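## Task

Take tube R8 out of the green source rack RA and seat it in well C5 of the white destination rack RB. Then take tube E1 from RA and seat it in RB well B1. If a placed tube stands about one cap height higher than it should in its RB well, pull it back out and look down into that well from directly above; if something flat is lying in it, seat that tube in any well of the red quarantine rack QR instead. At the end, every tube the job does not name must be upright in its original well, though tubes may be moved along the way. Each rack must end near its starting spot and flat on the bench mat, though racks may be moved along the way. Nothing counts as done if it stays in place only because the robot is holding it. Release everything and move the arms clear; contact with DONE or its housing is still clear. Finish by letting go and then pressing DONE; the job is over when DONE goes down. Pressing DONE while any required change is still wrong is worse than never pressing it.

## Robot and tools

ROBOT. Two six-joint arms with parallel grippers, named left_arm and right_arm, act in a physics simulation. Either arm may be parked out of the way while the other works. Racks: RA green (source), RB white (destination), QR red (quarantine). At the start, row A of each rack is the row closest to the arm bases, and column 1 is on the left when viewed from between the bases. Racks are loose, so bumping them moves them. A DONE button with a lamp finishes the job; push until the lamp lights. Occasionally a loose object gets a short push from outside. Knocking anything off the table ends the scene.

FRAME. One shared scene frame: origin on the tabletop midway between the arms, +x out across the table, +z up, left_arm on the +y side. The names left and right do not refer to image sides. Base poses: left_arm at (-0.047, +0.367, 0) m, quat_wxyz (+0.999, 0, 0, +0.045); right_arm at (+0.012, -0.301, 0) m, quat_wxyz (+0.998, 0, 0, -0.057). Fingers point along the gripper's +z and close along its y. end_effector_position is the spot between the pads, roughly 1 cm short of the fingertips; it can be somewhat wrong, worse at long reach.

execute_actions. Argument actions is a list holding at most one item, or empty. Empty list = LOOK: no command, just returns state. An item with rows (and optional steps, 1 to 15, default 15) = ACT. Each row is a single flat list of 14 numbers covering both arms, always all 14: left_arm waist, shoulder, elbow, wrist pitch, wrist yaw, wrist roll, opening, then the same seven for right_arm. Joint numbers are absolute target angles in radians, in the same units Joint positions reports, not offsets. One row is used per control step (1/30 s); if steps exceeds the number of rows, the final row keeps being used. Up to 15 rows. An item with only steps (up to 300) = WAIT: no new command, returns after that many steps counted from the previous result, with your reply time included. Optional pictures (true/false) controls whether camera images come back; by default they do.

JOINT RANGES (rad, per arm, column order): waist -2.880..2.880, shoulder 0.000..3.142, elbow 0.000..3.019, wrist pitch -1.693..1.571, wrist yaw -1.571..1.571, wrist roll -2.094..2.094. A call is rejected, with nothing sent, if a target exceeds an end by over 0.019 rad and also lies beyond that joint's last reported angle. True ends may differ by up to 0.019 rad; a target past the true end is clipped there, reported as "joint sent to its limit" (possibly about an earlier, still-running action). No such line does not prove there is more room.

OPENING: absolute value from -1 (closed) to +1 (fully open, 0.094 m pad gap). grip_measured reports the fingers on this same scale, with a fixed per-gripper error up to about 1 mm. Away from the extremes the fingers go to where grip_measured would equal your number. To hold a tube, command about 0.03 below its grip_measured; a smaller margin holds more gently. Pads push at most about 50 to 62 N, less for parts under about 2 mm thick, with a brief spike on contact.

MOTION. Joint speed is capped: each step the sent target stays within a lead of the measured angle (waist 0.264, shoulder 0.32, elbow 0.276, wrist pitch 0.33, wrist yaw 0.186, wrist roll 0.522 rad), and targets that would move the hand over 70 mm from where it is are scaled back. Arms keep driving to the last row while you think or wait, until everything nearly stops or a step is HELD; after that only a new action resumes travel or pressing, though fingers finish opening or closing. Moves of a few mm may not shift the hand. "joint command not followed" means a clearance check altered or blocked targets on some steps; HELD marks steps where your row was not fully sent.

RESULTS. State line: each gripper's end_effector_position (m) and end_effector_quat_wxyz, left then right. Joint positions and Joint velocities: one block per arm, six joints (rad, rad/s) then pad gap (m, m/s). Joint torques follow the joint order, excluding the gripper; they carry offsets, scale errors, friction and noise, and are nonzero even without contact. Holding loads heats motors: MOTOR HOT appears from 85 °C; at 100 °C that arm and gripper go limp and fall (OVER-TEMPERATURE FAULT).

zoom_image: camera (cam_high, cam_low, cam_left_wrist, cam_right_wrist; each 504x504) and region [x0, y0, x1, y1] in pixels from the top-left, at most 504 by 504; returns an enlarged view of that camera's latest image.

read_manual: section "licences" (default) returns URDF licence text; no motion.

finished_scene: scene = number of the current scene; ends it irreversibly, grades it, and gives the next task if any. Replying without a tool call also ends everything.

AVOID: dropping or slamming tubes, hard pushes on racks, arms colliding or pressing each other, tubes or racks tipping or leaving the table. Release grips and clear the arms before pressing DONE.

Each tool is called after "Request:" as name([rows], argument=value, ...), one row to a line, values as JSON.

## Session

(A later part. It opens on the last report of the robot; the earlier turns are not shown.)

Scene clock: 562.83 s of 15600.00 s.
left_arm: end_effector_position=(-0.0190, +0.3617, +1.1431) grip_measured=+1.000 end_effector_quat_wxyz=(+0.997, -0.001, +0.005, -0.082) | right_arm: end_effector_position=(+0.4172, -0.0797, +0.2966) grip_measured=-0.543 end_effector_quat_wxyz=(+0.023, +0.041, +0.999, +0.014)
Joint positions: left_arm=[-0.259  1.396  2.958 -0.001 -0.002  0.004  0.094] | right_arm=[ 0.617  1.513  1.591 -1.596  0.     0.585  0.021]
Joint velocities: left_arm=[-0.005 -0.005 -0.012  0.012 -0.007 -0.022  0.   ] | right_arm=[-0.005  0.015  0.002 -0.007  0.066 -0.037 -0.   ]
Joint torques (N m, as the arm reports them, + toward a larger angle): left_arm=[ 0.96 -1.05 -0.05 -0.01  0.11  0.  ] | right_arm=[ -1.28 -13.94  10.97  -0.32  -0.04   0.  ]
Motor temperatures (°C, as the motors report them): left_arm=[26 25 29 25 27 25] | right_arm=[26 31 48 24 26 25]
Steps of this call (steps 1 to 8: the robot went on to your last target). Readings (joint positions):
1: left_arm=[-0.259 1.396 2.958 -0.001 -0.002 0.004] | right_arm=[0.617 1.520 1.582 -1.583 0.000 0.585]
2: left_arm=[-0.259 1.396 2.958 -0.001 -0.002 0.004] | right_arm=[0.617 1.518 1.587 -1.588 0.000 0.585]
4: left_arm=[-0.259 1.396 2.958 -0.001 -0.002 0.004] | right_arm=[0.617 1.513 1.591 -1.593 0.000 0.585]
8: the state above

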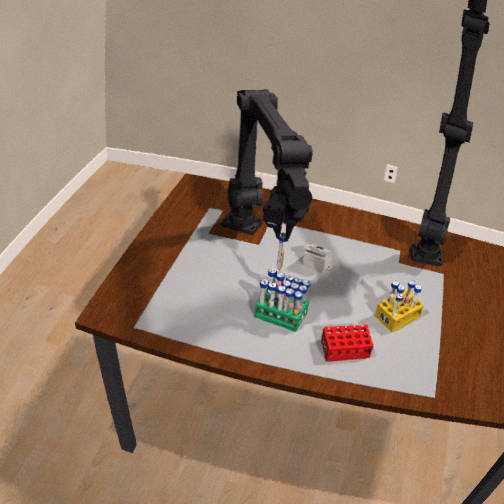

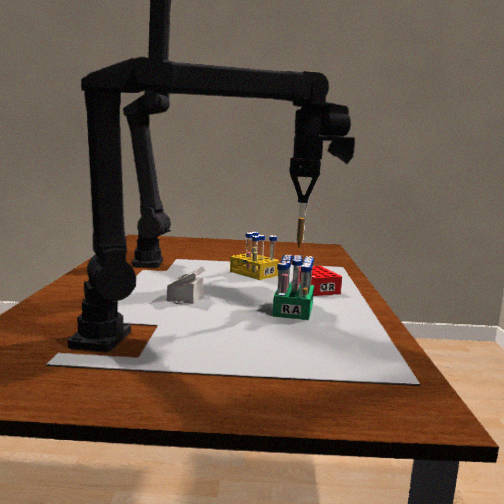

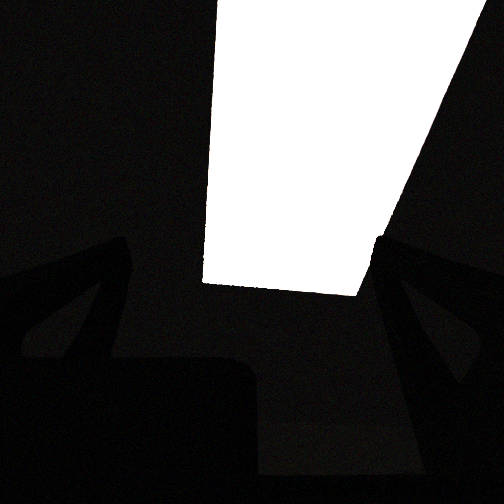

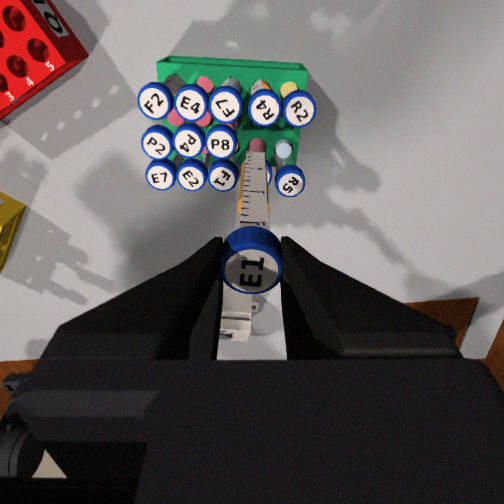

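Request:
execute_actions([
  {"rows": [[-0.25,1.393,2.96,0,0,0,1,0.6293,1.51,1.64,-1.611,0,0.5957,-0.577],[-0.25,1.393,2.96,0,0,0,1,0.6333,1.512,1.641,-1.611,0,0.589,-0.577],[-0.25,1.393,2.96,0,0,0,1,0.64,1.514,1.642,-1.611,0,0.5777,-0.577],[-0.25,1.393,2.96,0,0,0,1,0.6492,1.516,1.643,-1.611,0,0.562,-0.577],[-0.25,1.393,2.96,0,0,0,1,0.6609,1.518,1.644,-1.611,0,0.5419,-0.577],[-0.25,1.393,2.96,0,0,0,1,0.675,1.52,1.645,-1.611,0,0.5175,-0.577],[-0.25,1.393,2.96,0,0,0,1,0.6915,1.52,1.646,-1.611,0,0.4891,-0.577],[-0.25,1.393,2.96,0,0,0,1,0.7101,1.52,1.647,-1.611,0,0.4566,-0.577],[-0.25,1.393,2.96,0,0,0,1,0.7308,1.52,1.647,-1.611,0,0.4203,-0.577],[-0.25,1.393,2.96,0,0,0,1,0.7534,1.52,1.647,-1.611,0,0.3803,-0.577],[-0.25,1.393,2.96,0,0,0,1,0.7777,1.521,1.647,-1.611,0,0.3368,-0.577],[-0.25,1.393,2.96,0,0,0,1,0.8035,1.522,1.647,-1.611,0,0.2901,-0.577],[-0.25,1.393,2.96,0,0,0,1,0.8307,1.523,1.647,-1.611,0,0.2404,-0.577],[-0.25,1.393,2.96,0,0,0,1,0.859,1.524,1.647,-1.611,0,0.1878,-0.577],[-0.25,1.393,2.96,0,0,0,1,0.8882,1.525,1.647,-1.611,0,0.1328,-0.577]], "steps": 15},
], pictures=false)

Request:
execute_actions([
  {"rows": [[-0.25,1.393,2.96,0,0,0,1,0.9181,1.5258,1.6478,-1.6111,0,0.0754,-0.577],[-0.25,1.393,2.96,0,0,0,1,0.9484,1.5281,1.6503,-1.6113,0,0.0161,-0.577],[-0.25,1.393,2.96,0,0,0,1,0.979,1.5319,1.6545,-1.6117,0,-0.045,-0.577],[-0.25,1.393,2.96,0,0,0,1,1.0096,1.5372,1.6602,-1.6122,0,-0.1074,-0.577],[-0.25,1.393,2.96,0,0,0,1,1.0399,1.544,1.6675,-1.6128,0,-0.1709,-0.577],[-0.25,1.393,2.96,0,0,0,1,1.0698,1.5522,1.6763,-1.6136,0,-0.2352,-0.577],[-0.25,1.393,2.96,0,0,0,1,1.099,1.5619,1.6867,-1.6146,0,-0.3,-0.577],[-0.25,1.393,2.96,0,0,0,1,1.1273,1.5729,1.6986,-1.6156,0,-0.365,-0.577],[-0.25,1.393,2.96,0,0,0,1,1.1545,1.5852,1.7118,-1.6168,0,-0.4298,-0.577],[-0.25,1.393,2.96,0,0,0,1,1.1803,1.5987,1.7264,-1.6181,0,-0.4941,-0.577],[-0.25,1.393,2.96,0,0,0,1,1.2046,1.6134,1.7423,-1.6196,0,-0.5576,-0.577],[-0.25,1.393,2.96,0,0,0,1,1.2272,1.6292,1.7593,-1.6211,0,-0.62,-0.577],[-0.25,1.393,2.96,0,0,0,1,1.2479,1.6461,1.7775,-1.6227,0,-0.6811,-0.577],[-0.25,1.393,2.96,0,0,0,1,1.2665,1.6639,1.7967,-1.6244,0,-0.7404,-0.577],[-0.25,1.393,2.96,0,0,0,1,1.283,1.6825,1.8168,-1.6263,0,-0.7978,-0.577]], "steps": 15},
], pictures=false)

Request:
execute_actions([
  {"rows": [[-0.25,1.393,2.96,0,0,0,1,1.2971,1.7019,1.8377,-1.6281,0,-0.8528,-0.577],[-0.25,1.393,2.96,0,0,0,1,1.3088,1.722,1.8593,-1.6301,0,-0.9054,-0.577],[-0.25,1.393,2.96,0,0,0,1,1.318,1.7427,1.8816,-1.6321,0,-0.9551,-0.577],[-0.25,1.393,2.96,0,0,0,1,1.3247,1.7638,1.9043,-1.6341,0,-1.0018,-0.577],[-0.25,1.393,2.96,0,0,0,1,1.3287,1.7853,1.9276,-1.6362,0,-1.0453,-0.577],[-0.25,1.393,2.96,0,0,0,1,1.33,1.8071,1.951,-1.6383,0,-1.0853,-0.577],[-0.25,1.393,2.96,0,0,0,1,1.33,1.829,1.9747,-1.6404,0,-1.1216,-0.577],[-0.25,1.393,2.96,0,0,0,1,1.33,1.851,1.9983,-1.6426,0,-1.1541,-0.577],[-0.25,1.393,2.96,0,0,0,1,1.33,1.8729,2.022,-1.6447,0,-1.1825,-0.577],[-0.25,1.393,2.96,0,0,0,1,1.33,1.8947,2.0454,-1.6468,0,-1.2069,-0.577],[-0.25,1.393,2.96,0,0,0,1,1.33,1.9162,2.0687,-1.6489,0,-1.227,-0.577],[-0.25,1.393,2.96,0,0,0,1,1.33,1.9373,2.0914,-1.6509,0,-1.2427,-0.577],[-0.25,1.393,2.96,0,0,0,1,1.33,1.958,2.1137,-1.6529,0,-1.254,-0.577],[-0.25,1.393,2.96,0,0,0,1,1.33,1.9781,2.1353,-1.6549,0,-1.2607,-0.577],[-0.25,1.393,2.96,0,0,0,1,1.33,1.9975,2.1563,-1.6568,0,-1.263,-0.577]], "steps": 15},
], pictures=false)

Request:
execute_actions([
  {"rows": [[-0.25,1.393,2.96,0,0,0,1,1.33,2.0161,2.1763,-1.6586,0,-1.263,-0.577],[-0.25,1.393,2.96,0,0,0,1,1.33,2.0339,2.1955,-1.6603,0,-1.263,-0.577],[-0.25,1.393,2.96,0,0,0,1,1.33,2.0508,2.2137,-1.6619,0,-1.263,-0.577],[-0.25,1.393,2.96,0,0,0,1,1.33,2.0666,2.2307,-1.6634,0,-1.263,-0.577],[-0.25,1.393,2.96,0,0,0,1,1.33,2.0813,2.2466,-1.6649,0,-1.263,-0.577],[-0.25,1.393,2.96,0,0,0,1,1.33,2.0948,2.2612,-1.6662,0,-1.263,-0.577],[-0.25,1.393,2.96,0,0,0,1,1.33,2.1071,2.2744,-1.6674,0,-1.263,-0.577],[-0.25,1.393,2.96,0,0,0,1,1.33,2.1181,2.2863,-1.6684,0,-1.263,-0.577],[-0.25,1.393,2.96,0,0,0,1,1.33,2.1278,2.2967,-1.6694,0,-1.263,-0.577],[-0.25,1.393,2.96,0,0,0,1,1.33,2.136,2.3055,-1.6702,0,-1.263,-0.577],[-0.25,1.393,2.96,0,0,0,1,1.33,2.1428,2.3128,-1.6708,0,-1.263,-0.577],[-0.25,1.393,2.96,0,0,0,1,1.33,2.1481,2.3185,-1.6713,0,-1.263,-0.577],[-0.25,1.393,2.96,0,0,0,1,1.33,2.1519,2.3227,-1.6717,0,-1.263,-0.577],[-0.25,1.393,2.96,0,0,0,1,1.33,2.1542,2.3252,-1.6719,0,-1.263,-0.577],[-0.25,1.393,2.96,0,0,0,1,1.33,2.155,2.326,-1.672,0,-1.263,-0.577]], "steps": 15},
], pictures=false)

Request:
execute_actions([
  {"steps": 12},
])

Scene clock: 596.73 s of 15600.00 s.
left_arm: end_effector_position=(-0.0190, +0.3617, +1.1431) grip_measured=+1.000 end_effector_quat_wxyz=(+0.997, -0.001, +0.005, -0.082) | right_arm: end_effector_position=(+0.3653, -0.0038, +0.2966) grip_measured=-0.543 end_effector_quat_wxyz=(+0.023, -0.185, +0.982, +0.013)
Joint positions: left_arm=[-0.259  1.396  2.958 -0.001 -0.002  0.004  0.094] | right_arm=[ 0.816  1.513  1.591 -1.596  0.     0.329  0.021]
Joint velocities: left_arm=[-0.005 -0.005 -0.002  0.007  0.007 -0.037  0.   ] | right_arm=[ 0.904  0.005 -0.012 -0.007  0.051 -1.326  0.   ]
Joint torques (N m, as the arm reports them, + toward a larger angle): left_arm=[ 0.67 -1.05  0.07  0.04  0.11  0.01] | right_arm=[ -0.48 -12.06  11.47  -0.29  -0.05  -0.25]
Motor temperatures (°C, as the motors report them): left_arm=[26 25 29 25 27 25] | right_arm=[26 31 50 24 26 25]
Steps of this call (steps 1 to 30: the robot went on to your last target; steps 31 to 90: nothing new was sent; then 30.40 s passed at rest; steps 91 to 105: all 15 steps of this action). Readings (joint positions):
91: left_arm=[-0.259 1.396 2.958 -0.001 -0.002 0.004] | right_arm=[0.617 1.513 1.591 -1.596 0.000 0.585]
92: left_arm=[-0.259 1.396 2.958 -0.001 -0.002 0.004] | right_arm=[0.617 1.513 1.591 -1.596 0.000 0.585]
94: left_arm=[-0.259 1.396 2.958 -0.001 -0.002 0.004] | right_arm=[0.620 1.513 1.591 -1.596 0.000 0.584]
98: left_arm=[-0.259 1.396 2.958 -0.001 -0.002 0.004] | right_arm=[0.652 1.513 1.591 -1.596 0.000 0.544]
105: the state above

Scene clock: 597.23 s of 15600.00 s.
left_arm: end_effector_position=(-0.0190, +0.3617, +1.1431) grip_measured=+1.000 end_effector_quat_wxyz=(+0.997, -0.001, +0.005, -0.082) | right_arm: end_effector_position=(+0.2279, +0.1576, +0.2949) grip_measured=-0.543 end_effector_quat_wxyz=(-0.027, +0.737, -0.675, -0.008)
Joint positions: left_arm=[-0.259  1.396  2.958 -0.001 -0.002  0.004  0.094] | right_arm=[ 1.247  1.632  1.726 -1.608  0.    -0.525  0.021]
Joint velocities: left_arm=[-0.015 -0.015 -0.007  0.007  0.007 -0.022  0.   ] | right_arm=[ 0.601  0.523  0.545 -0.061 -0.007 -1.795  0.   ]
Joint torques (N m, as the arm reports them, + toward a larger angle): left_arm=[ 0.85 -0.85  0.01  0.07  0.12  0.02] | right_arm=[ -2.06 -13.3   11.6   -0.18  -0.1   -0.23]
Motor temperatures (°C, as the motors report them): left_arm=[26 25 29 25 27 25] | right_arm=[26 31 50 24 26 25]
Steps of this call (steps 1 to 15: all 15 steps of this action). Readings (joint positions):
1: left_arm=[-0.259 1.396 2.958 -0.001 -0.002 0.004] | right_arm=[0.847 1.513 1.591 -1.596 0.000 0.284]
2: left_arm=[-0.259 1.396 2.958 -0.001 -0.002 0.004] | right_arm=[0.879 1.513 1.591 -1.596 0.000 0.237]
4: left_arm=[-0.259 1.396 2.958 -0.001 -0.002 0.004] | right_arm=[0.944 1.516 1.593 -1.596 0.000 0.134]
8: left_arm=[-0.259 1.396 2.958 -0.001 -0.002 0.004] | right_arm=[1.068 1.538 1.619 -1.599 0.000 -0.095]
15: the state above

Scene clock: 597.73 s of 15600.00 s.
left_arm: end_effector_position=(-0.0190, +0.3617, +1.1431) grip_measured=+1.000 end_effector_quat_wxyz=(+0.997, -0.001, +0.005, -0.082) | right_arm: end_effector_position=(+0.2237, +0.2766, +0.2552) grip_measured=-0.543 end_effector_quat_wxyz=(-0.024, +0.930, -0.366, -0.000)
Joint positions: left_arm=[-0.259  1.396  2.958 -0.001 -0.002  0.004  0.094] | right_arm=[ 1.336  1.948  2.061 -1.637  0.    -1.171  0.021]
Joint velocities: left_arm=[-0.024 -0.015  0.007  0.012 -0.051 -0.051  0.   ] | right_arm=[-0.015  0.63   0.623 -0.085 -0.051 -0.564  0.001]
Joint torques (N m, as the arm reports them, + toward a larger angle): left_arm=[ 0.7  -0.87 -0.05  0.01  0.12  0.02] | right_arm=[ -2.28 -18.6   11.55  -0.43  -0.2   -0.26]
Motor temperatures (°C, as the motors report them): left_arm=[26 25 29 25 27 25] | right_arm=[26 31 50 24 26 25]
Steps of this call (steps 1 to 15: all 15 steps of this action). Readings (joint positions):
1: left_arm=[-0.259 1.396 2.958 -0.001 -0.002 0.004] | right_arm=[1.266 1.650 1.746 -1.610 0.000 -0.585]
2: left_arm=[-0.259 1.396 2.958 -0.001 -0.002 0.004] | right_arm=[1.284 1.669 1.766 -1.611 0.000 -0.644]
4: left_arm=[-0.259 1.396 2.958 -0.001 -0.002 0.004] | right_arm=[1.311 1.709 1.809 -1.615 0.000 -0.755]
8: left_arm=[-0.259 1.396 2.958 -0.001 -0.002 0.004] | right_arm=[1.336 1.795 1.900 -1.623 0.000 -0.952]
15: the state above

Scene clock: 598.23 s of 15600.00 s.
left_arm: end_effector_position=(-0.0190, +0.3617, +1.1431) grip_measured=+1.000 end_effector_quat_wxyz=(+0.997, -0.001, +0.005, -0.082) | right_arm: end_effector_position=(+0.2426, +0.3286, +0.2082) grip_measured=-0.543 end_effector_quat_wxyz=(-0.013, +0.944, -0.330, +0.000)
Joint positions: left_arm=[-0.259  1.396  2.958 -0.001 -0.002  0.004  0.094] | right_arm=[ 1.336  2.145  2.256 -1.655  0.    -1.247  0.021]
Joint velocities: left_arm=[-0.015 -0.005 -0.002 -0.002  0.022 -0.022  0.   ] | right_arm=[ 0.005  0.083  0.085 -0.007 -0.022  0.066 -0.   ]
Joint torques (N m, as the arm reports them, + toward a larger angle): left_arm=[ 0.79 -0.99 -0.15  0.02  0.09 -0.01] | right_arm=[ -2.48 -21.93  11.91  -0.45  -0.17  -0.3 ]
Motor temperatures (°C, as the motors report them): left_arm=[26 25 29 25 27 25] | right_arm=[26 31 50 24 26 25]
Steps of this call (steps 1 to 15: all 15 steps of this action). Readings (joint positions):
1: left_arm=[-0.259 1.396 2.958 -0.001 -0.002 0.004] | right_arm=[1.336 1.968 2.082 -1.639 0.000 -1.187]
2: left_arm=[-0.259 1.396 2.958 -0.001 -0.002 0.004] | right_arm=[1.336 1.988 2.102 -1.641 0.000 -1.199]
4: left_arm=[-0.259 1.396 2.958 -0.001 -0.002 0.004] | right_arm=[1.336 2.025 2.140 -1.644 0.000 -1.217]
8: left_arm=[-0.259 1.396 2.958 -0.001 -0.002 0.004] | right_arm=[1.336 2.087 2.201 -1.650 0.000 -1.237]
15: the state above

Scene clock: 598.63 s of 15600.00 s.
left_arm: end_effector_position=(-0.0190, +0.3617, +1.1431) grip_measured=+1.000 end_effector_quat_wxyz=(+0.997, -0.001, +0.005, -0.082) | right_arm: end_effector_position=(+0.2433, +0.3305, +0.2105) grip_measured=-0.543 end_effector_quat_wxyz=(-0.017, +0.944, -0.329, +0.000)
Joint positions: left_arm=[-0.259  1.396  2.958 -0.001 -0.002  0.004  0.094] | right_arm=[ 1.336  2.148  2.267 -1.657  0.    -1.25   0.021]
Joint velocities: left_arm=[-0.005 -0.015  0.002  0.002 -0.007 -0.007  0.   ] | right_arm=[-0.005  0.005  0.007  0.002  0.037  0.007 -0.001]
Joint torques (N m, as the arm reports them, + toward a larger angle): left_arm=[ 0.79 -0.95  0.   -0.01  0.11  0.  ] | right_arm=[ -2.67 -21.11  11.55  -0.37  -0.17  -0.26]
Motor temperatures (°C, as the motors report them): left_arm=[26 25 29 25 27 25] | right_arm=[26 31 50 24 26 25]
Steps of this call (steps 1 to 12: the robot went on to your last target). Readings (joint positions):
1: left_arm=[-0.259 1.396 2.958 -0.001 -0.002 0.004] | right_arm=[1.336 2.147 2.258 -1.656 0.000 -1.247]
2: left_arm=[-0.259 1.396 2.958 -0.001 -0.002 0.004] | right_arm=[1.336 2.148 2.259 -1.656 0.000 -1.248]
4: left_arm=[-0.259 1.396 2.958 -0.001 -0.002 0.004] | right_arm=[1.336 2.148 2.260 -1.657 0.000 -1.248]
8: left_arm=[-0.259 1.396 2.958 -0.001 -0.002 0.004] | right_arm=[1.336 2.148 2.266 -1.657 0.000 -1.249]
12: the state above

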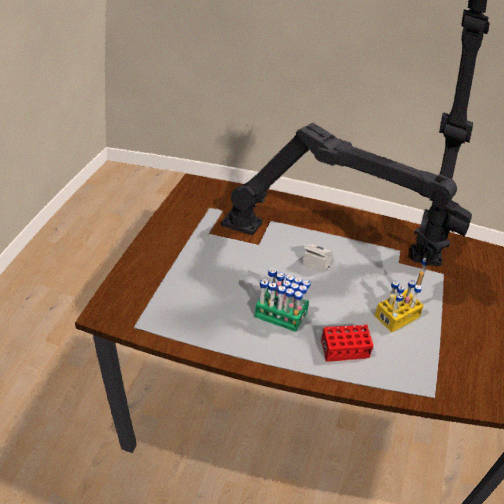

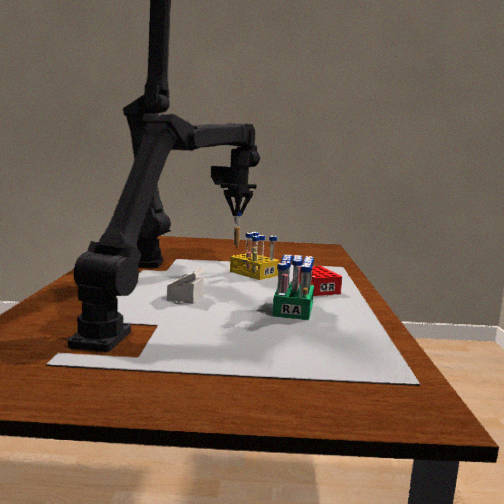

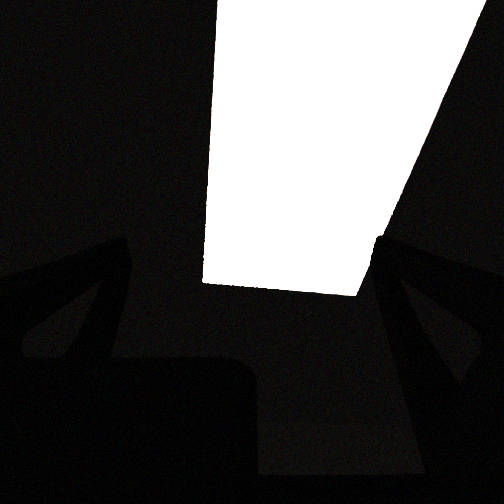

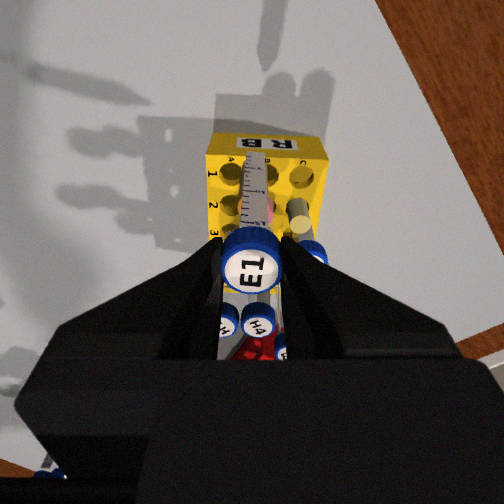

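Request:
execute_actions([
  {"rows": [[-0.25,1.393,2.96,0,0,0,1,1.326,2.155,2.326,-1.672,0,-1.263,-0.577],[-0.25,1.393,2.96,0,0,0,1,1.323,2.155,2.326,-1.672,0,-1.263,-0.577],[-0.25,1.393,2.96,0,0,0,1,1.32,2.155,2.326,-1.672,0,-1.263,-0.577],[-0.25,1.393,2.96,0,0,0,1,1.317,2.155,2.326,-1.672,0,-1.263,-0.577],[-0.25,1.393,2.96,0,0,0,1,1.314,2.155,2.326,-1.672,0,-1.263,-0.577],[-0.25,1.393,2.96,0,0,0,1,1.311,2.155,2.326,-1.672,0,-1.263,-0.577],[-0.25,1.393,2.96,0,0,0,1,1.308,2.155,2.326,-1.672,0,-1.263,-0.577],[-0.25,1.393,2.96,0,0,0,1,1.305,2.155,2.326,-1.672,0,-1.263,-0.577],[-0.25,1.393,2.96,0,0,0,1,1.303,2.155,2.326,-1.672,0,-1.263,-0.577],[-0.25,1.393,2.96,0,0,0,1,1.301,2.155,2.326,-1.672,0,-1.263,-0.577],[-0.25,1.393,2.96,0,0,0,1,1.299,2.155,2.326,-1.672,0,-1.263,-0.577],[-0.25,1.393,2.96,0,0,0,1,1.298,2.155,2.326,-1.672,0,-1.263,-0.577],[-0.25,1.393,2.96,0,0,0,1,1.297,2.155,2.326,-1.672,0,-1.263,-0.577]], "steps": 15},
], pictures=false)

Request:
execute_actions([
  {"steps": 10},
])

Request:
zoom_image(camera="cam_right_wrist", region=[180, 90, 340, 250])

Scene clock: 603.83 s of 15600.00 s.
left_arm: end_effector_position=(-0.0190, +0.3617, +1.1431) grip_measured=+1.000 end_effector_quat_wxyz=(+0.997, -0.001, +0.005, -0.082) | right_arm: end_effector_position=(+0.2615, +0.3235, +0.2105) grip_measured=-0.543 end_effector_quat_wxyz=(-0.017, +0.939, -0.343, +0.001)
Joint positions: left_arm=[-0.259  1.396  2.958 -0.001 -0.002  0.004  0.094] | right_arm=[ 1.307  2.148  2.267 -1.657  0.    -1.25   0.021]
Joint velocities: left_arm=[-0.005 -0.005 -0.012 -0.007 -0.051 -0.007  0.   ] | right_arm=[-0.083 -0.005 -0.007  0.007  0.007  0.007  0.   ]
Joint torques (N m, as the arm reports them, + toward a larger angle): left_arm=[ 0.8  -1.1  -0.02  0.08  0.09  0.02] | right_arm=[ -1.64 -21.63  11.59  -0.39  -0.16  -0.27]
Motor temperatures (°C, as the motors report them): left_arm=[26 25 29 25 27 25] | right_arm=[26 32 50 24 26 25]
Steps of this call (steps 1 to 30: the robot went on to your last target; steps 31 to 90: nothing new was sent; then 1.70 s passed at rest; steps 91 to 105: all 15 steps of this action). Readings (joint positions):
91: left_arm=[-0.259 1.396 2.958 -0.001 -0.002 0.004] | right_arm=[1.336 2.148 2.267 -1.657 0.000 -1.250]
92: left_arm=[-0.259 1.396 2.958 -0.001 -0.002 0.004] | right_arm=[1.336 2.148 2.267 -1.657 0.000 -1.250]
94: left_arm=[-0.259 1.396 2.958 -0.001 -0.002 0.004] | right_arm=[1.335 2.148 2.267 -1.657 0.000 -1.250]
98: left_arm=[-0.259 1.396 2.958 -0.001 -0.002 0.004] | right_arm=[1.329 2.148 2.267 -1.657 0.000 -1.250]
105: the state above

Scene clock: 604.17 s of 15600.00 s.
left_arm: end_effector_position=(-0.0190, +0.3617, +1.1431) grip_measured=+1.000 end_effector_quat_wxyz=(+0.997, -0.001, +0.005, -0.082) | right_arm: end_effector_position=(+0.2651, +0.3221, +0.2105) grip_measured=-0.543 end_effector_quat_wxyz=(-0.017, +0.938, -0.345, +0.001)
Joint positions: left_arm=[-0.259  1.396  2.958 -0.001 -0.002  0.004  0.094] | right_arm=[ 1.301  2.148  2.267 -1.657  0.    -1.25   0.021]
Joint velocities: left_arm=[ 0.005 -0.005 -0.012 -0.012  0.022  0.007  0.   ] | right_arm=[-0.005 -0.005 -0.017  0.012  0.007 -0.037 -0.001]
Joint torques (N m, as the arm reports them, + toward a larger angle): left_arm=[ 1.17 -1.04 -0.06  0.03  0.11  0.01] | right_arm=[ -2.56 -21.64  11.6   -0.39  -0.16  -0.26]
Motor temperatures (°C, as the motors report them): left_arm=[26 25 29 25 27 25] | right_arm=[26 32 50 24 26 25]
Steps of this call (steps 1 to 10: the robot went on to your last target). Readings (joint positions):
1: left_arm=[-0.259 1.396 2.958 -0.001 -0.002 0.004] | right_arm=[1.304 2.148 2.267 -1.657 0.000 -1.250]
2: left_arm=[-0.259 1.396 2.958 -0.001 -0.002 0.004] | right_arm=[1.303 2.148 2.267 -1.657 0.000 -1.250]
4: left_arm=[-0.259 1.396 2.958 -0.001 -0.002 0.004] | right_arm=[1.301 2.148 2.267 -1.657 0.000 -1.250]
8: left_arm=[-0.259 1.396 2.958 -0.001 -0.002 0.004] | right_arm=[1.301 2.148 2.267 -1.657 0.000 -1.250]
10: the state above

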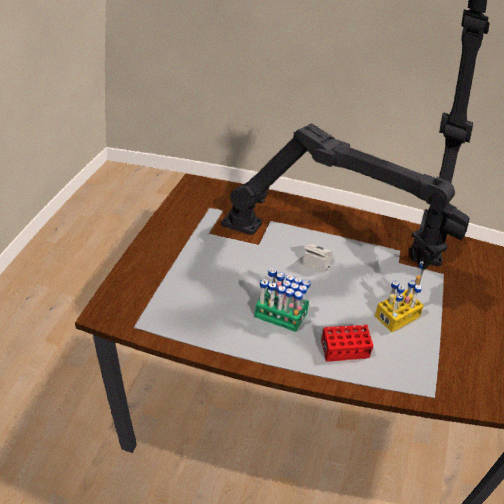

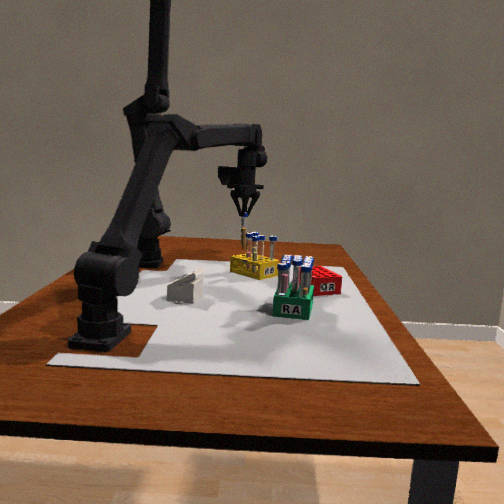

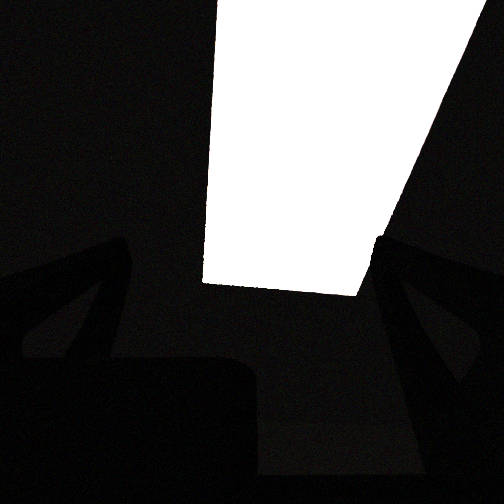

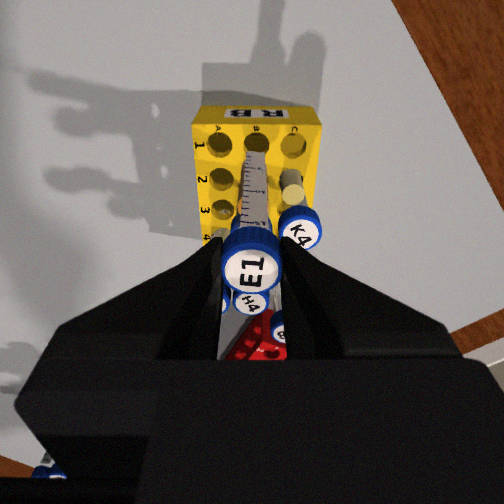

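Region (180, 90, 340, 250) of cam_right_wrist's 504x504 image, scaled by 3.150, with more detail than that image has.

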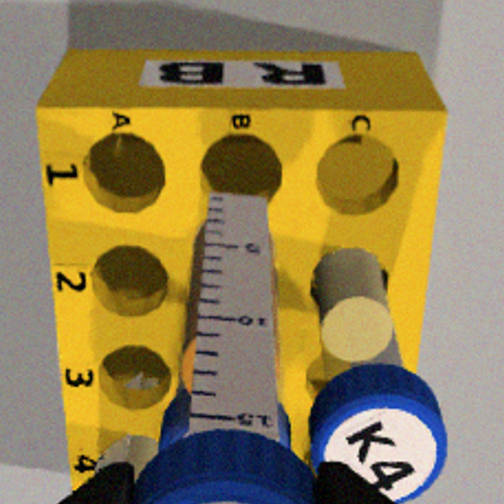

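Request:
execute_actions([
  {"rows": [[-0.25,1.393,2.96,0,0,0,1,1.297,2.155,2.305,-1.662,0,-1.263,-0.577],[-0.25,1.393,2.96,0,0,0,1,1.297,2.155,2.285,-1.652,0,-1.263,-0.577],[-0.25,1.393,2.96,0,0,0,1,1.297,2.155,2.267,-1.643,0,-1.263,-0.577],[-0.25,1.393,2.96,0,0,0,1,1.297,2.155,2.261,-1.637,0,-1.263,-0.577],[-0.25,1.393,2.96,0,0,0,1,1.297,2.155,2.255,-1.631,0,-1.263,-0.577],[-0.25,1.393,2.96,0,0,0,1,1.297,2.155,2.248,-1.624,0,-1.263,-0.577],[-0.25,1.393,2.96,0,0,0,1,1.297,2.155,2.241,-1.617,0,-1.263,-0.577],[-0.25,1.393,2.96,0,0,0,1,1.297,2.155,2.234,-1.61,0,-1.263,-0.577],[-0.25,1.393,2.96,0,0,0,1,1.297,2.155,2.227,-1.603,0,-1.263,-0.577],[-0.25,1.393,2.96,0,0,0,1,1.297,2.155,2.22,-1.596,0,-1.263,-0.577],[-0.25,1.393,2.96,0,0,0,1,1.297,2.155,2.214,-1.59,0,-1.263,-0.577],[-0.25,1.393,2.96,0,0,0,1,1.297,2.155,2.208,-1.584,0,-1.263,-0.577],[-0.25,1.393,2.96,0,0,0,1,1.297,2.155,2.203,-1.579,0,-1.263,-0.577],[-0.25,1.393,2.96,0,0,0,1,1.297,2.155,2.199,-1.575,0,-1.263,-0.577],[-0.25,1.393,2.96,0,0,0,1,1.297,2.155,2.197,-1.572,0,-1.263,-0.577]], "steps": 15},
], pictures=false)

Request:
execute_actions([
  {"steps": 8},
])

Request:
zoom_image(camera="cam_right_wrist", region=[170, 90, 350, 270])

Scene clock: 618.27 s of 15600.00 s.
left_arm: end_effector_position=(-0.0190, +0.3617, +1.1431) grip_measured=+1.000 end_effector_quat_wxyz=(+0.997, -0.001, +0.005, -0.082) | right_arm: end_effector_position=(+0.2657, +0.3235, +0.1871) grip_measured=-0.543 end_effector_quat_wxyz=(-0.016, +0.938, -0.345, +0.001)
Joint positions: left_arm=[-0.259  1.396  2.958 -0.001 -0.002  0.004  0.094] | right_arm=[ 1.301  2.148  2.206 -1.598  0.    -1.25   0.021]
Joint velocities: left_arm=[-0.005 -0.015  0.002 -0.007 -0.007 -0.022  0.   ] | right_arm=[-0.005 -0.015 -0.134  0.129  0.007 -0.007  0.   ]
Joint torques (N m, as the arm reports them, + toward a larger angle): left_arm=[ 0.88 -0.93 -0.08  0.09  0.14  0.02] | right_arm=[ -2.49 -21.88   7.53   1.17  -0.17  -0.27]
Motor temperatures (°C, as the motors report them): left_arm=[26 25 28 25 27 25] | right_arm=[26 33 51 24 26 25]
Steps of this call (steps 1 to 15: the robot went on to your last target; steps 16 to 90: nothing new was sent; then 10.60 s passed at rest; steps 91 to 105: all 15 steps of this action). Readings (joint positions):
91: left_arm=[-0.259 1.396 2.958 -0.001 -0.002 0.004] | right_arm=[1.301 2.148 2.267 -1.657 0.000 -1.250]
92: left_arm=[-0.259 1.396 2.958 -0.001 -0.002 0.004] | right_arm=[1.301 2.148 2.267 -1.657 0.000 -1.250]
94: left_arm=[-0.259 1.396 2.958 -0.001 -0.002 0.004] | right_arm=[1.301 2.148 2.267 -1.657 0.000 -1.250]
98: left_arm=[-0.259 1.396 2.958 -0.001 -0.002 0.004] | right_arm=[1.301 2.148 2.255 -1.639 0.000 -1.250]
105: the state above

Scene clock: 618.53 s of 15600.00 s.
left_arm: end_effector_position=(-0.0190, +0.3617, +1.1431) grip_measured=+1.000 end_effector_quat_wxyz=(+0.997, -0.001, +0.005, -0.082) | right_arm: end_effector_position=(+0.2659, +0.3242, +0.1847) grip_measured=-0.543 end_effector_quat_wxyz=(-0.017, +0.938, -0.345, +0.001)
Joint positions: left_arm=[-0.259  1.396  2.958 -0.001 -0.002  0.004  0.094] | right_arm=[ 1.301  2.148  2.199 -1.589  0.    -1.25   0.021]
Joint velocities: left_arm=[-0.005 -0.005  0.007 -0.002 -0.007 -0.037  0.   ] | right_arm=[-0.005  0.005 -0.002 -0.002 -0.007 -0.007 -0.001]
Joint torques (N m, as the arm reports them, + toward a larger angle): left_arm=[ 0.85 -0.97 -0.04  0.05  0.1   0.01] | right_arm=[ -2.5  -21.57   7.28   1.28  -0.17  -0.27]
Motor temperatures (°C, as the motors report them): left_arm=[26 25 28 25 27 25] | right_arm=[26 33 50 24 26 25]
Steps of this call (steps 1 to 8: the robot went on to your last target). Readings (joint positions):
1: left_arm=[-0.259 1.396 2.958 -0.001 -0.002 0.004] | right_arm=[1.301 2.148 2.202 -1.594 0.000 -1.250]
2: left_arm=[-0.259 1.396 2.958 -0.001 -0.002 0.004] | right_arm=[1.301 2.148 2.200 -1.592 0.000 -1.250]
4: left_arm=[-0.259 1.396 2.958 -0.001 -0.002 0.004] | right_arm=[1.301 2.148 2.199 -1.590 0.000 -1.250]
8: the state above

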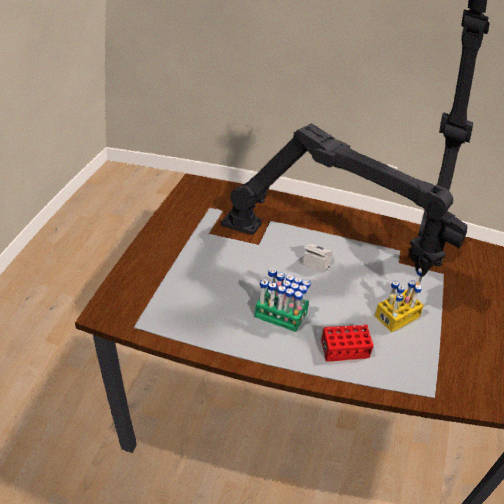

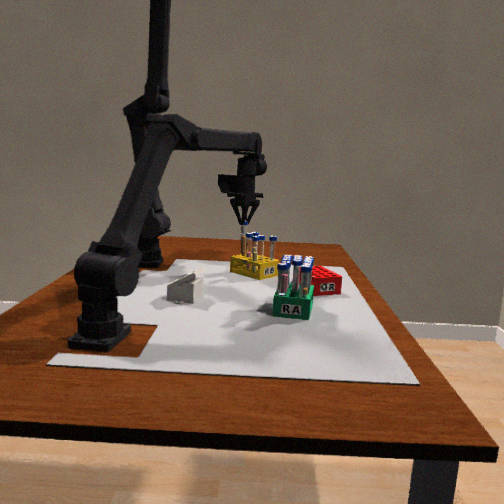

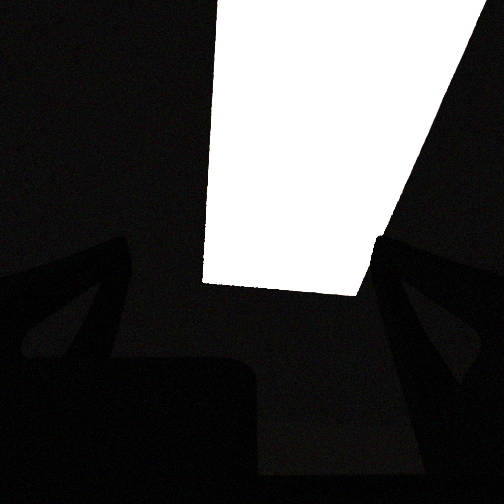

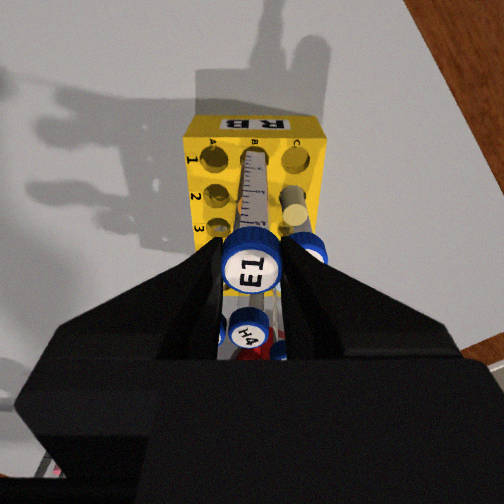

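Region (170, 90, 350, 270) of cam_right_wrist's 504x504 image, scaled by 2.800, with more detail than that image has.

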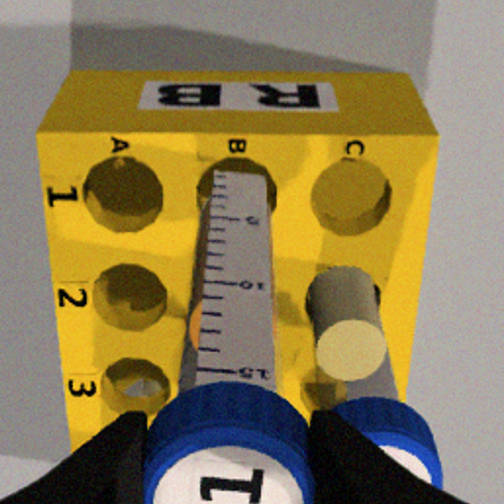

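Request:
execute_actions([
  {"rows": [[-0.25,1.393,2.96,0,0,0,1,1.295,2.155,2.195,-1.57,0,-1.263,-0.577],[-0.25,1.393,2.96,0,0,0,1,1.293,2.155,2.192,-1.567,0,-1.263,-0.577],[-0.25,1.393,2.96,0,0,0,1,1.291,2.155,2.188,-1.563,0,-1.263,-0.577],[-0.25,1.393,2.96,0,0,0,1,1.29,2.155,2.184,-1.559,0,-1.263,-0.577],[-0.25,1.393,2.96,0,0,0,1,1.29,2.155,2.18,-1.555,0,-1.263,-0.577],[-0.25,1.393,2.96,0,0,0,1,1.29,2.155,2.176,-1.551,0,-1.263,-0.577],[-0.25,1.393,2.96,0,0,0,1,1.29,2.155,2.172,-1.547,0,-1.263,-0.577],[-0.25,1.393,2.96,0,0,0,1,1.29,2.155,2.168,-1.543,0,-1.263,-0.577],[-0.25,1.393,2.96,0,0,0,1,1.29,2.155,2.164,-1.539,0,-1.263,-0.577],[-0.25,1.393,2.96,0,0,0,1,1.29,2.155,2.161,-1.536,0,-1.263,-0.577],[-0.25,1.393,2.96,0,0,0,1,1.29,2.155,2.158,-1.533,0,-1.263,-0.577]], "steps": 15},
], pictures=false)

Request:
execute_actions([
  {"steps": 5},
])

Request:
zoom_image(camera="cam_right_wrist", region=[170, 100, 350, 280])

Scene clock: 626.00 s of 15600.00 s.
left_arm: end_effector_position=(-0.0190, +0.3617, +1.1431) grip_measured=+1.000 end_effector_quat_wxyz=(+0.997, -0.001, +0.005, -0.082) | right_arm: end_effector_position=(+0.2661, +0.3246, +0.1701) grip_measured=-0.543 end_effector_quat_wxyz=(-0.017, +0.938, -0.345, +0.001)
Joint positions: left_arm=[-0.259  1.396  2.958 -0.001 -0.002  0.004  0.094] | right_arm=[ 1.301  2.148  2.161 -1.551  0.    -1.25   0.021]
Joint velocities: left_arm=[-0.005  0.005  0.007 -0.012  0.037  0.007  0.   ] | right_arm=[-0.015 -0.005 -0.027  0.002 -0.051 -0.051 -0.   ]
Joint torques (N m, as the arm reports them, + toward a larger angle): left_arm=[ 1.   -1.2  -0.05  0.11  0.12 -0.01] | right_arm=[ -3.02 -21.94   7.23   1.21  -0.17  -0.26]
Motor temperatures (°C, as the motors report them): left_arm=[26 25 28 25 27 25] | right_arm=[26 33 49 24 26 25]
Steps of this call (steps 1 to 15: the robot went on to your last target; steps 16 to 90: nothing new was sent; then 3.97 s passed at rest; steps 91 to 105: all 15 steps of this action). Readings (joint positions):
91: left_arm=[-0.259 1.396 2.958 -0.001 -0.002 0.004] | right_arm=[1.301 2.148 2.199 -1.589 0.000 -1.250]
92: left_arm=[-0.259 1.396 2.958 -0.001 -0.002 0.004] | right_arm=[1.301 2.148 2.199 -1.588 0.000 -1.250]
94: left_arm=[-0.259 1.396 2.958 -0.001 -0.002 0.004] | right_arm=[1.301 2.148 2.197 -1.583 0.000 -1.250]
98: left_arm=[-0.259 1.396 2.958 -0.001 -0.002 0.004] | right_arm=[1.301 2.148 2.182 -1.567 0.000 -1.250]
105: the state above

Scene clock: 626.17 s of 15600.00 s.
left_arm: end_effector_position=(-0.0190, +0.3617, +1.1431) grip_measured=+1.000 end_effector_quat_wxyz=(+0.997, -0.001, +0.005, -0.082) | right_arm: end_effector_position=(+0.2662, +0.3249, +0.1701) grip_measured=-0.543 end_effector_quat_wxyz=(-0.017, +0.938, -0.345, +0.001)
Joint positions: left_arm=[-0.259  1.396  2.958 -0.001 -0.002  0.004  0.094] | right_arm=[ 1.301  2.148  2.161 -1.549  0.    -1.25   0.021]
Joint velocities: left_arm=[ 0.005 -0.015 -0.002 -0.022 -0.022 -0.007  0.   ] | right_arm=[ 0.005 -0.005 -0.012 -0.002  0.022  0.007  0.   ]
Joint torques (N m, as the arm reports them, + toward a larger angle): left_arm=[ 0.86 -0.99 -0.02  0.06  0.12  0.01] | right_arm=[ -3.02 -21.75   7.28   1.24  -0.17  -0.27]
Motor temperatures (°C, as the motors report them): left_arm=[26 25 28 25 27 25] | right_arm=[26 33 49 24 26 25]
Steps of this call (steps 1 to 5: the robot went on to your last target). Readings (joint positions):
1: left_arm=[-0.259 1.396 2.958 -0.001 -0.002 0.004] | right_arm=[1.301 2.148 2.161 -1.550 0.000 -1.250]
2: left_arm=[-0.259 1.396 2.958 -0.001 -0.002 0.004] | right_arm=[1.301 2.148 2.161 -1.550 0.000 -1.250]
4: left_arm=[-0.259 1.396 2.958 -0.001 -0.002 0.004] | right_arm=[1.301 2.148 2.161 -1.549 0.000 -1.250]
5: the state above

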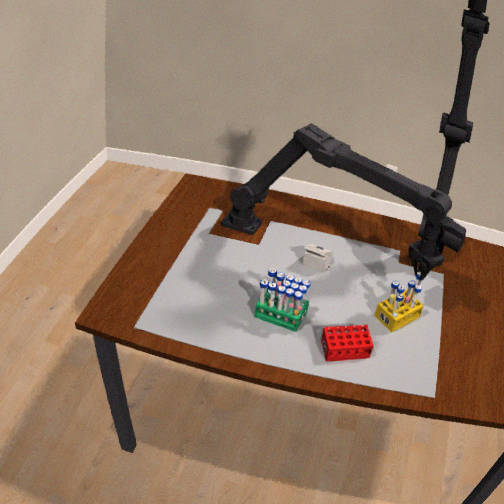

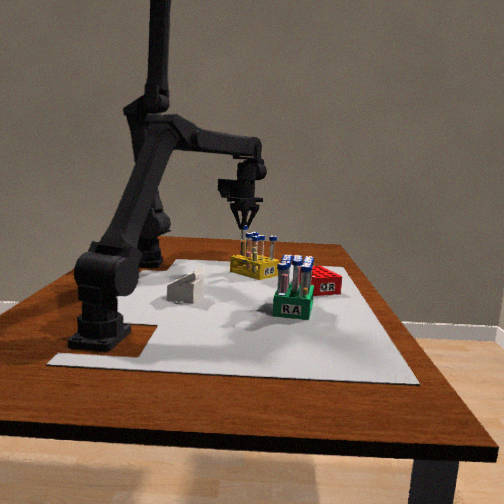

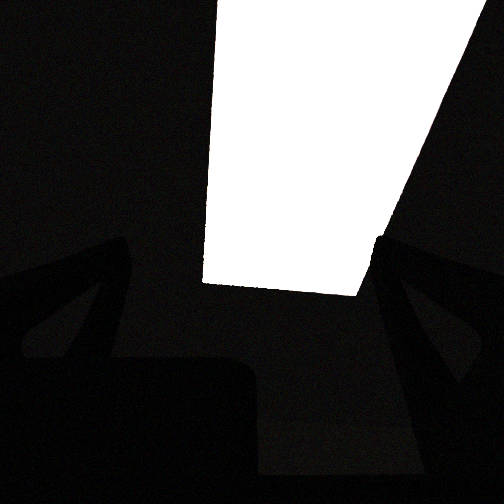

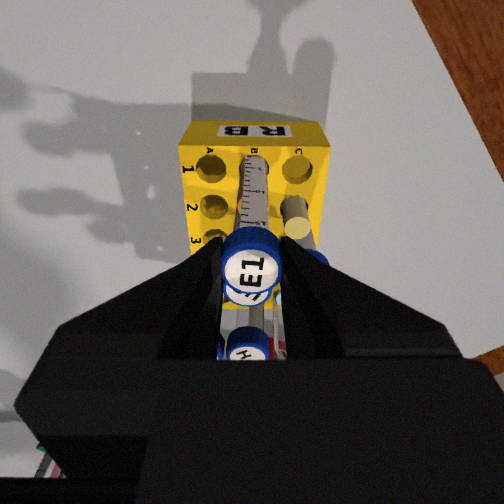

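Region (170, 100, 350, 280) of cam_right_wrist's 504x504 image, scaled by 2.800, with more detail than that image has.

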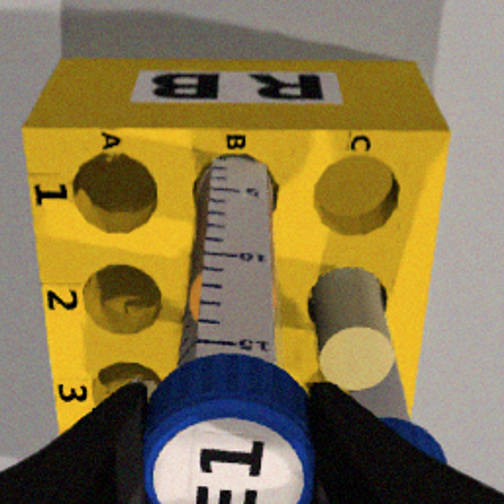

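Request:
execute_actions([
  {"rows": [[-0.25,1.393,2.96,0,0,0,1,1.29,2.155,2.156,-1.531,0,-1.263,-0.577],[-0.25,1.393,2.96,0,0,0,1,1.29,2.155,2.154,-1.529,0,-1.263,-0.577],[-0.25,1.393,2.96,0,0,0,1,1.29,2.155,2.151,-1.526,0,-1.263,-0.577],[-0.25,1.393,2.96,0,0,0,1,1.29,2.155,2.148,-1.523,0,-1.263,-0.577],[-0.25,1.393,2.96,0,0,0,1,1.29,2.155,2.145,-1.52,0,-1.263,-0.577],[-0.25,1.393,2.96,0,0,0,1,1.29,2.155,2.142,-1.517,0,-1.263,-0.577],[-0.25,1.393,2.96,0,0,0,1,1.29,2.155,2.139,-1.514,0,-1.263,-0.577],[-0.25,1.393,2.96,0,0,0,1,1.29,2.155,2.136,-1.511,0,-1.263,-0.577],[-0.25,1.393,2.96,0,0,0,1,1.29,2.155,2.133,-1.508,0,-1.263,-0.577],[-0.25,1.393,2.96,0,0,0,1,1.29,2.155,2.13,-1.505,0,-1.263,-0.577],[-0.25,1.393,2.96,0,0,0,1,1.29,2.155,2.127,-1.502,0,-1.263,-0.577]], "steps": 15},
], pictures=false)

Scene clock: 631.17 s of 15600.00 s.
left_arm: end_effector_position=(-0.0190, +0.3617, +1.1431) grip_measured=+1.000 end_effector_quat_wxyz=(+0.997, -0.001, +0.005, -0.082) | right_arm: end_effector_position=(+0.2662, +0.3249, +0.1586) grip_measured=-0.543 end_effector_quat_wxyz=(-0.017, +0.938, -0.345, +0.001)
Joint positions: left_arm=[-0.259  1.396  2.958 -0.001 -0.002  0.004  0.094] | right_arm=[ 1.301  2.148  2.131 -1.519  0.    -1.25   0.021]
Joint velocities: left_arm=[ 0.015 -0.015 -0.007 -0.012 -0.022  0.007  0.   ] | right_arm=[ 0.005  0.005 -0.007  0.007 -0.051  0.066  0.001]
Joint torques (N m, as the arm reports them, + toward a larger angle): left_arm=[ 1.13 -0.92  0.05  0.05  0.14  0.04] | right_arm=[ -3.16 -21.32   7.13   1.44  -0.17  -0.27]
Motor temperatures (°C, as the motors report them): left_arm=[26 25 28 25 27 25] | right_arm=[26 33 48 24 26 25]
Steps of this call (steps 1 to 15: the robot went on to your last target; steps 16 to 90: nothing new was sent; then 1.50 s passed at rest; steps 91 to 105: all 15 steps of this action). Readings (joint positions):
91: left_arm=[-0.259 1.396 2.958 -0.001 -0.002 0.004] | right_arm=[1.301 2.148 2.161 -1.549 0.000 -1.250]
92: left_arm=[-0.259 1.396 2.958 -0.001 -0.002 0.004] | right_arm=[1.301 2.148 2.161 -1.549 0.000 -1.250]
94: left_arm=[-0.259 1.396 2.958 -0.001 -0.002 0.004] | right_arm=[1.301 2.148 2.159 -1.545 0.000 -1.250]
98: left_arm=[-0.259 1.396 2.958 -0.001 -0.002 0.004] | right_arm=[1.301 2.148 2.147 -1.534 0.000 -1.250]
105: the state above

Request:
execute_actions([
  {"rows": [[-0.25,1.393,2.96,0,0,0,1,1.29,2.155,2.125,-1.5,0,-1.263,-0.577],[-0.25,1.393,2.96,0,0,0,1,1.29,2.155,2.122,-1.497,0,-1.263,-0.577],[-0.25,1.393,2.96,0,0,0,1,1.29,2.155,2.119,-1.494,0,-1.263,-0.577],[-0.25,1.393,2.96,0,0,0,1,1.29,2.155,2.116,-1.491,0,-1.263,-0.577],[-0.25,1.393,2.96,0,0,0,1,1.29,2.155,2.113,-1.488,0,-1.263,-0.577],[-0.25,1.393,2.96,0,0,0,1,1.29,2.155,2.11,-1.485,0,-1.263,-0.577],[-0.25,1.393,2.96,0,0,0,1,1.29,2.155,2.107,-1.482,0,-1.263,-0.577],[-0.25,1.393,2.96,0,0,0,1,1.29,2.155,2.104,-1.48,0,-1.263,-0.577],[-0.25,1.393,2.96,0,0,0,1,1.29,2.155,2.101,-1.478,0,-1.263,-0.577],[-0.25,1.393,2.96,0,0,0,1,1.29,2.155,2.098,-1.477,0,-1.263,-0.577],[-0.25,1.393,2.96,0,0,0,1,1.29,2.155,2.096,-1.476,0,-1.263,-0.577]], "steps": 15},
])

Scene clock: 635.40 s of 15600.00 s.
left_arm: end_effector_position=(-0.0190, +0.3617, +1.1431) grip_measured=+1.000 end_effector_quat_wxyz=(+0.997, -0.001, +0.005, -0.082) | right_arm: end_effector_position=(+0.2662, +0.3250, +0.1490) grip_measured=-0.543 end_effector_quat_wxyz=(-0.018, +0.938, -0.345, +0.001)
Joint positions: left_arm=[-0.259  1.396  2.958 -0.001 -0.002  0.004  0.094] | right_arm=[ 1.301  2.148  2.106 -1.493  0.    -1.25   0.021]
Joint velocities: left_arm=[ 0.005  0.005  0.002 -0.002 -0.081 -0.007  0.   ] | right_arm=[-0.005 -0.005 -0.002 -0.012 -0.007  0.051 -0.002]
Joint torques (N m, as the arm reports them, + toward a larger angle): left_arm=[ 0.84 -1.23  0.03  0.04  0.1  -0.02] | right_arm=[ -3.02 -21.76   6.77   1.22  -0.16  -0.27]
Motor temperatures (°C, as the motors report them): left_arm=[26 25 28 25 27 25] | right_arm=[26 33 47 24 26 25]
Steps of this call (steps 1 to 15: the robot went on to your last target; steps 16 to 90: nothing new was sent; then 0.73 s passed at rest; steps 91 to 105: all 15 steps of this action). Readings (joint positions):
91: left_arm=[-0.259 1.396 2.958 -0.001 -0.002 0.004] | right_arm=[1.301 2.148 2.131 -1.519 0.000 -1.250]
92: left_arm=[-0.259 1.396 2.958 -0.001 -0.002 0.004] | right_arm=[1.301 2.148 2.131 -1.518 0.000 -1.250]
94: left_arm=[-0.259 1.396 2.958 -0.001 -0.002 0.004] | right_arm=[1.301 2.148 2.128 -1.513 0.000 -1.250]
98: left_arm=[-0.259 1.396 2.958 -0.001 -0.002 0.004] | right_arm=[1.301 2.148 2.115 -1.502 0.000 -1.250]
105: the state above

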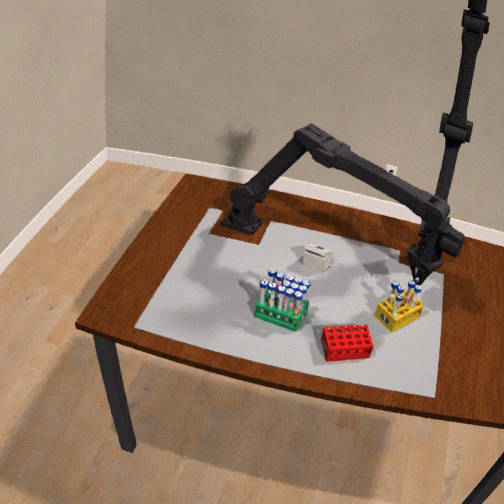

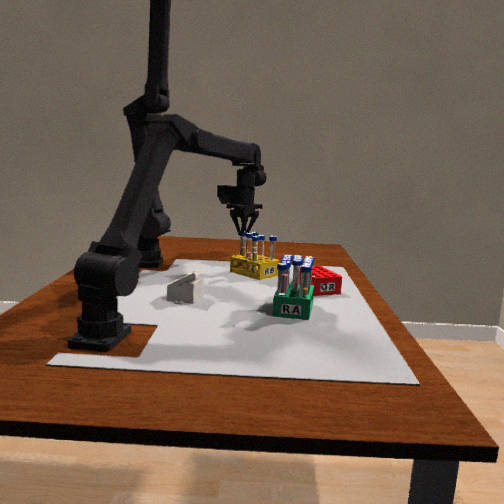

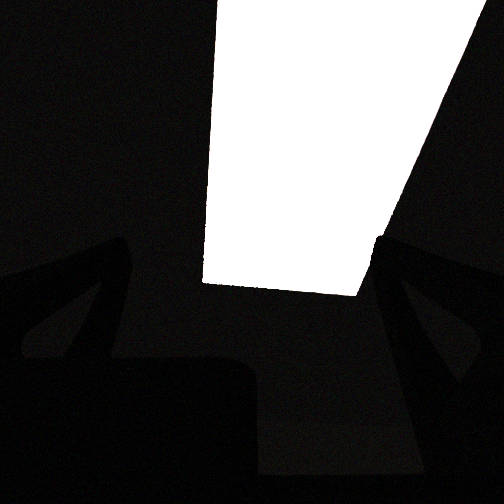

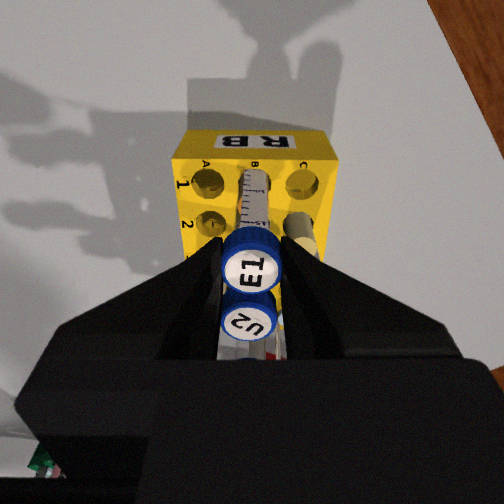

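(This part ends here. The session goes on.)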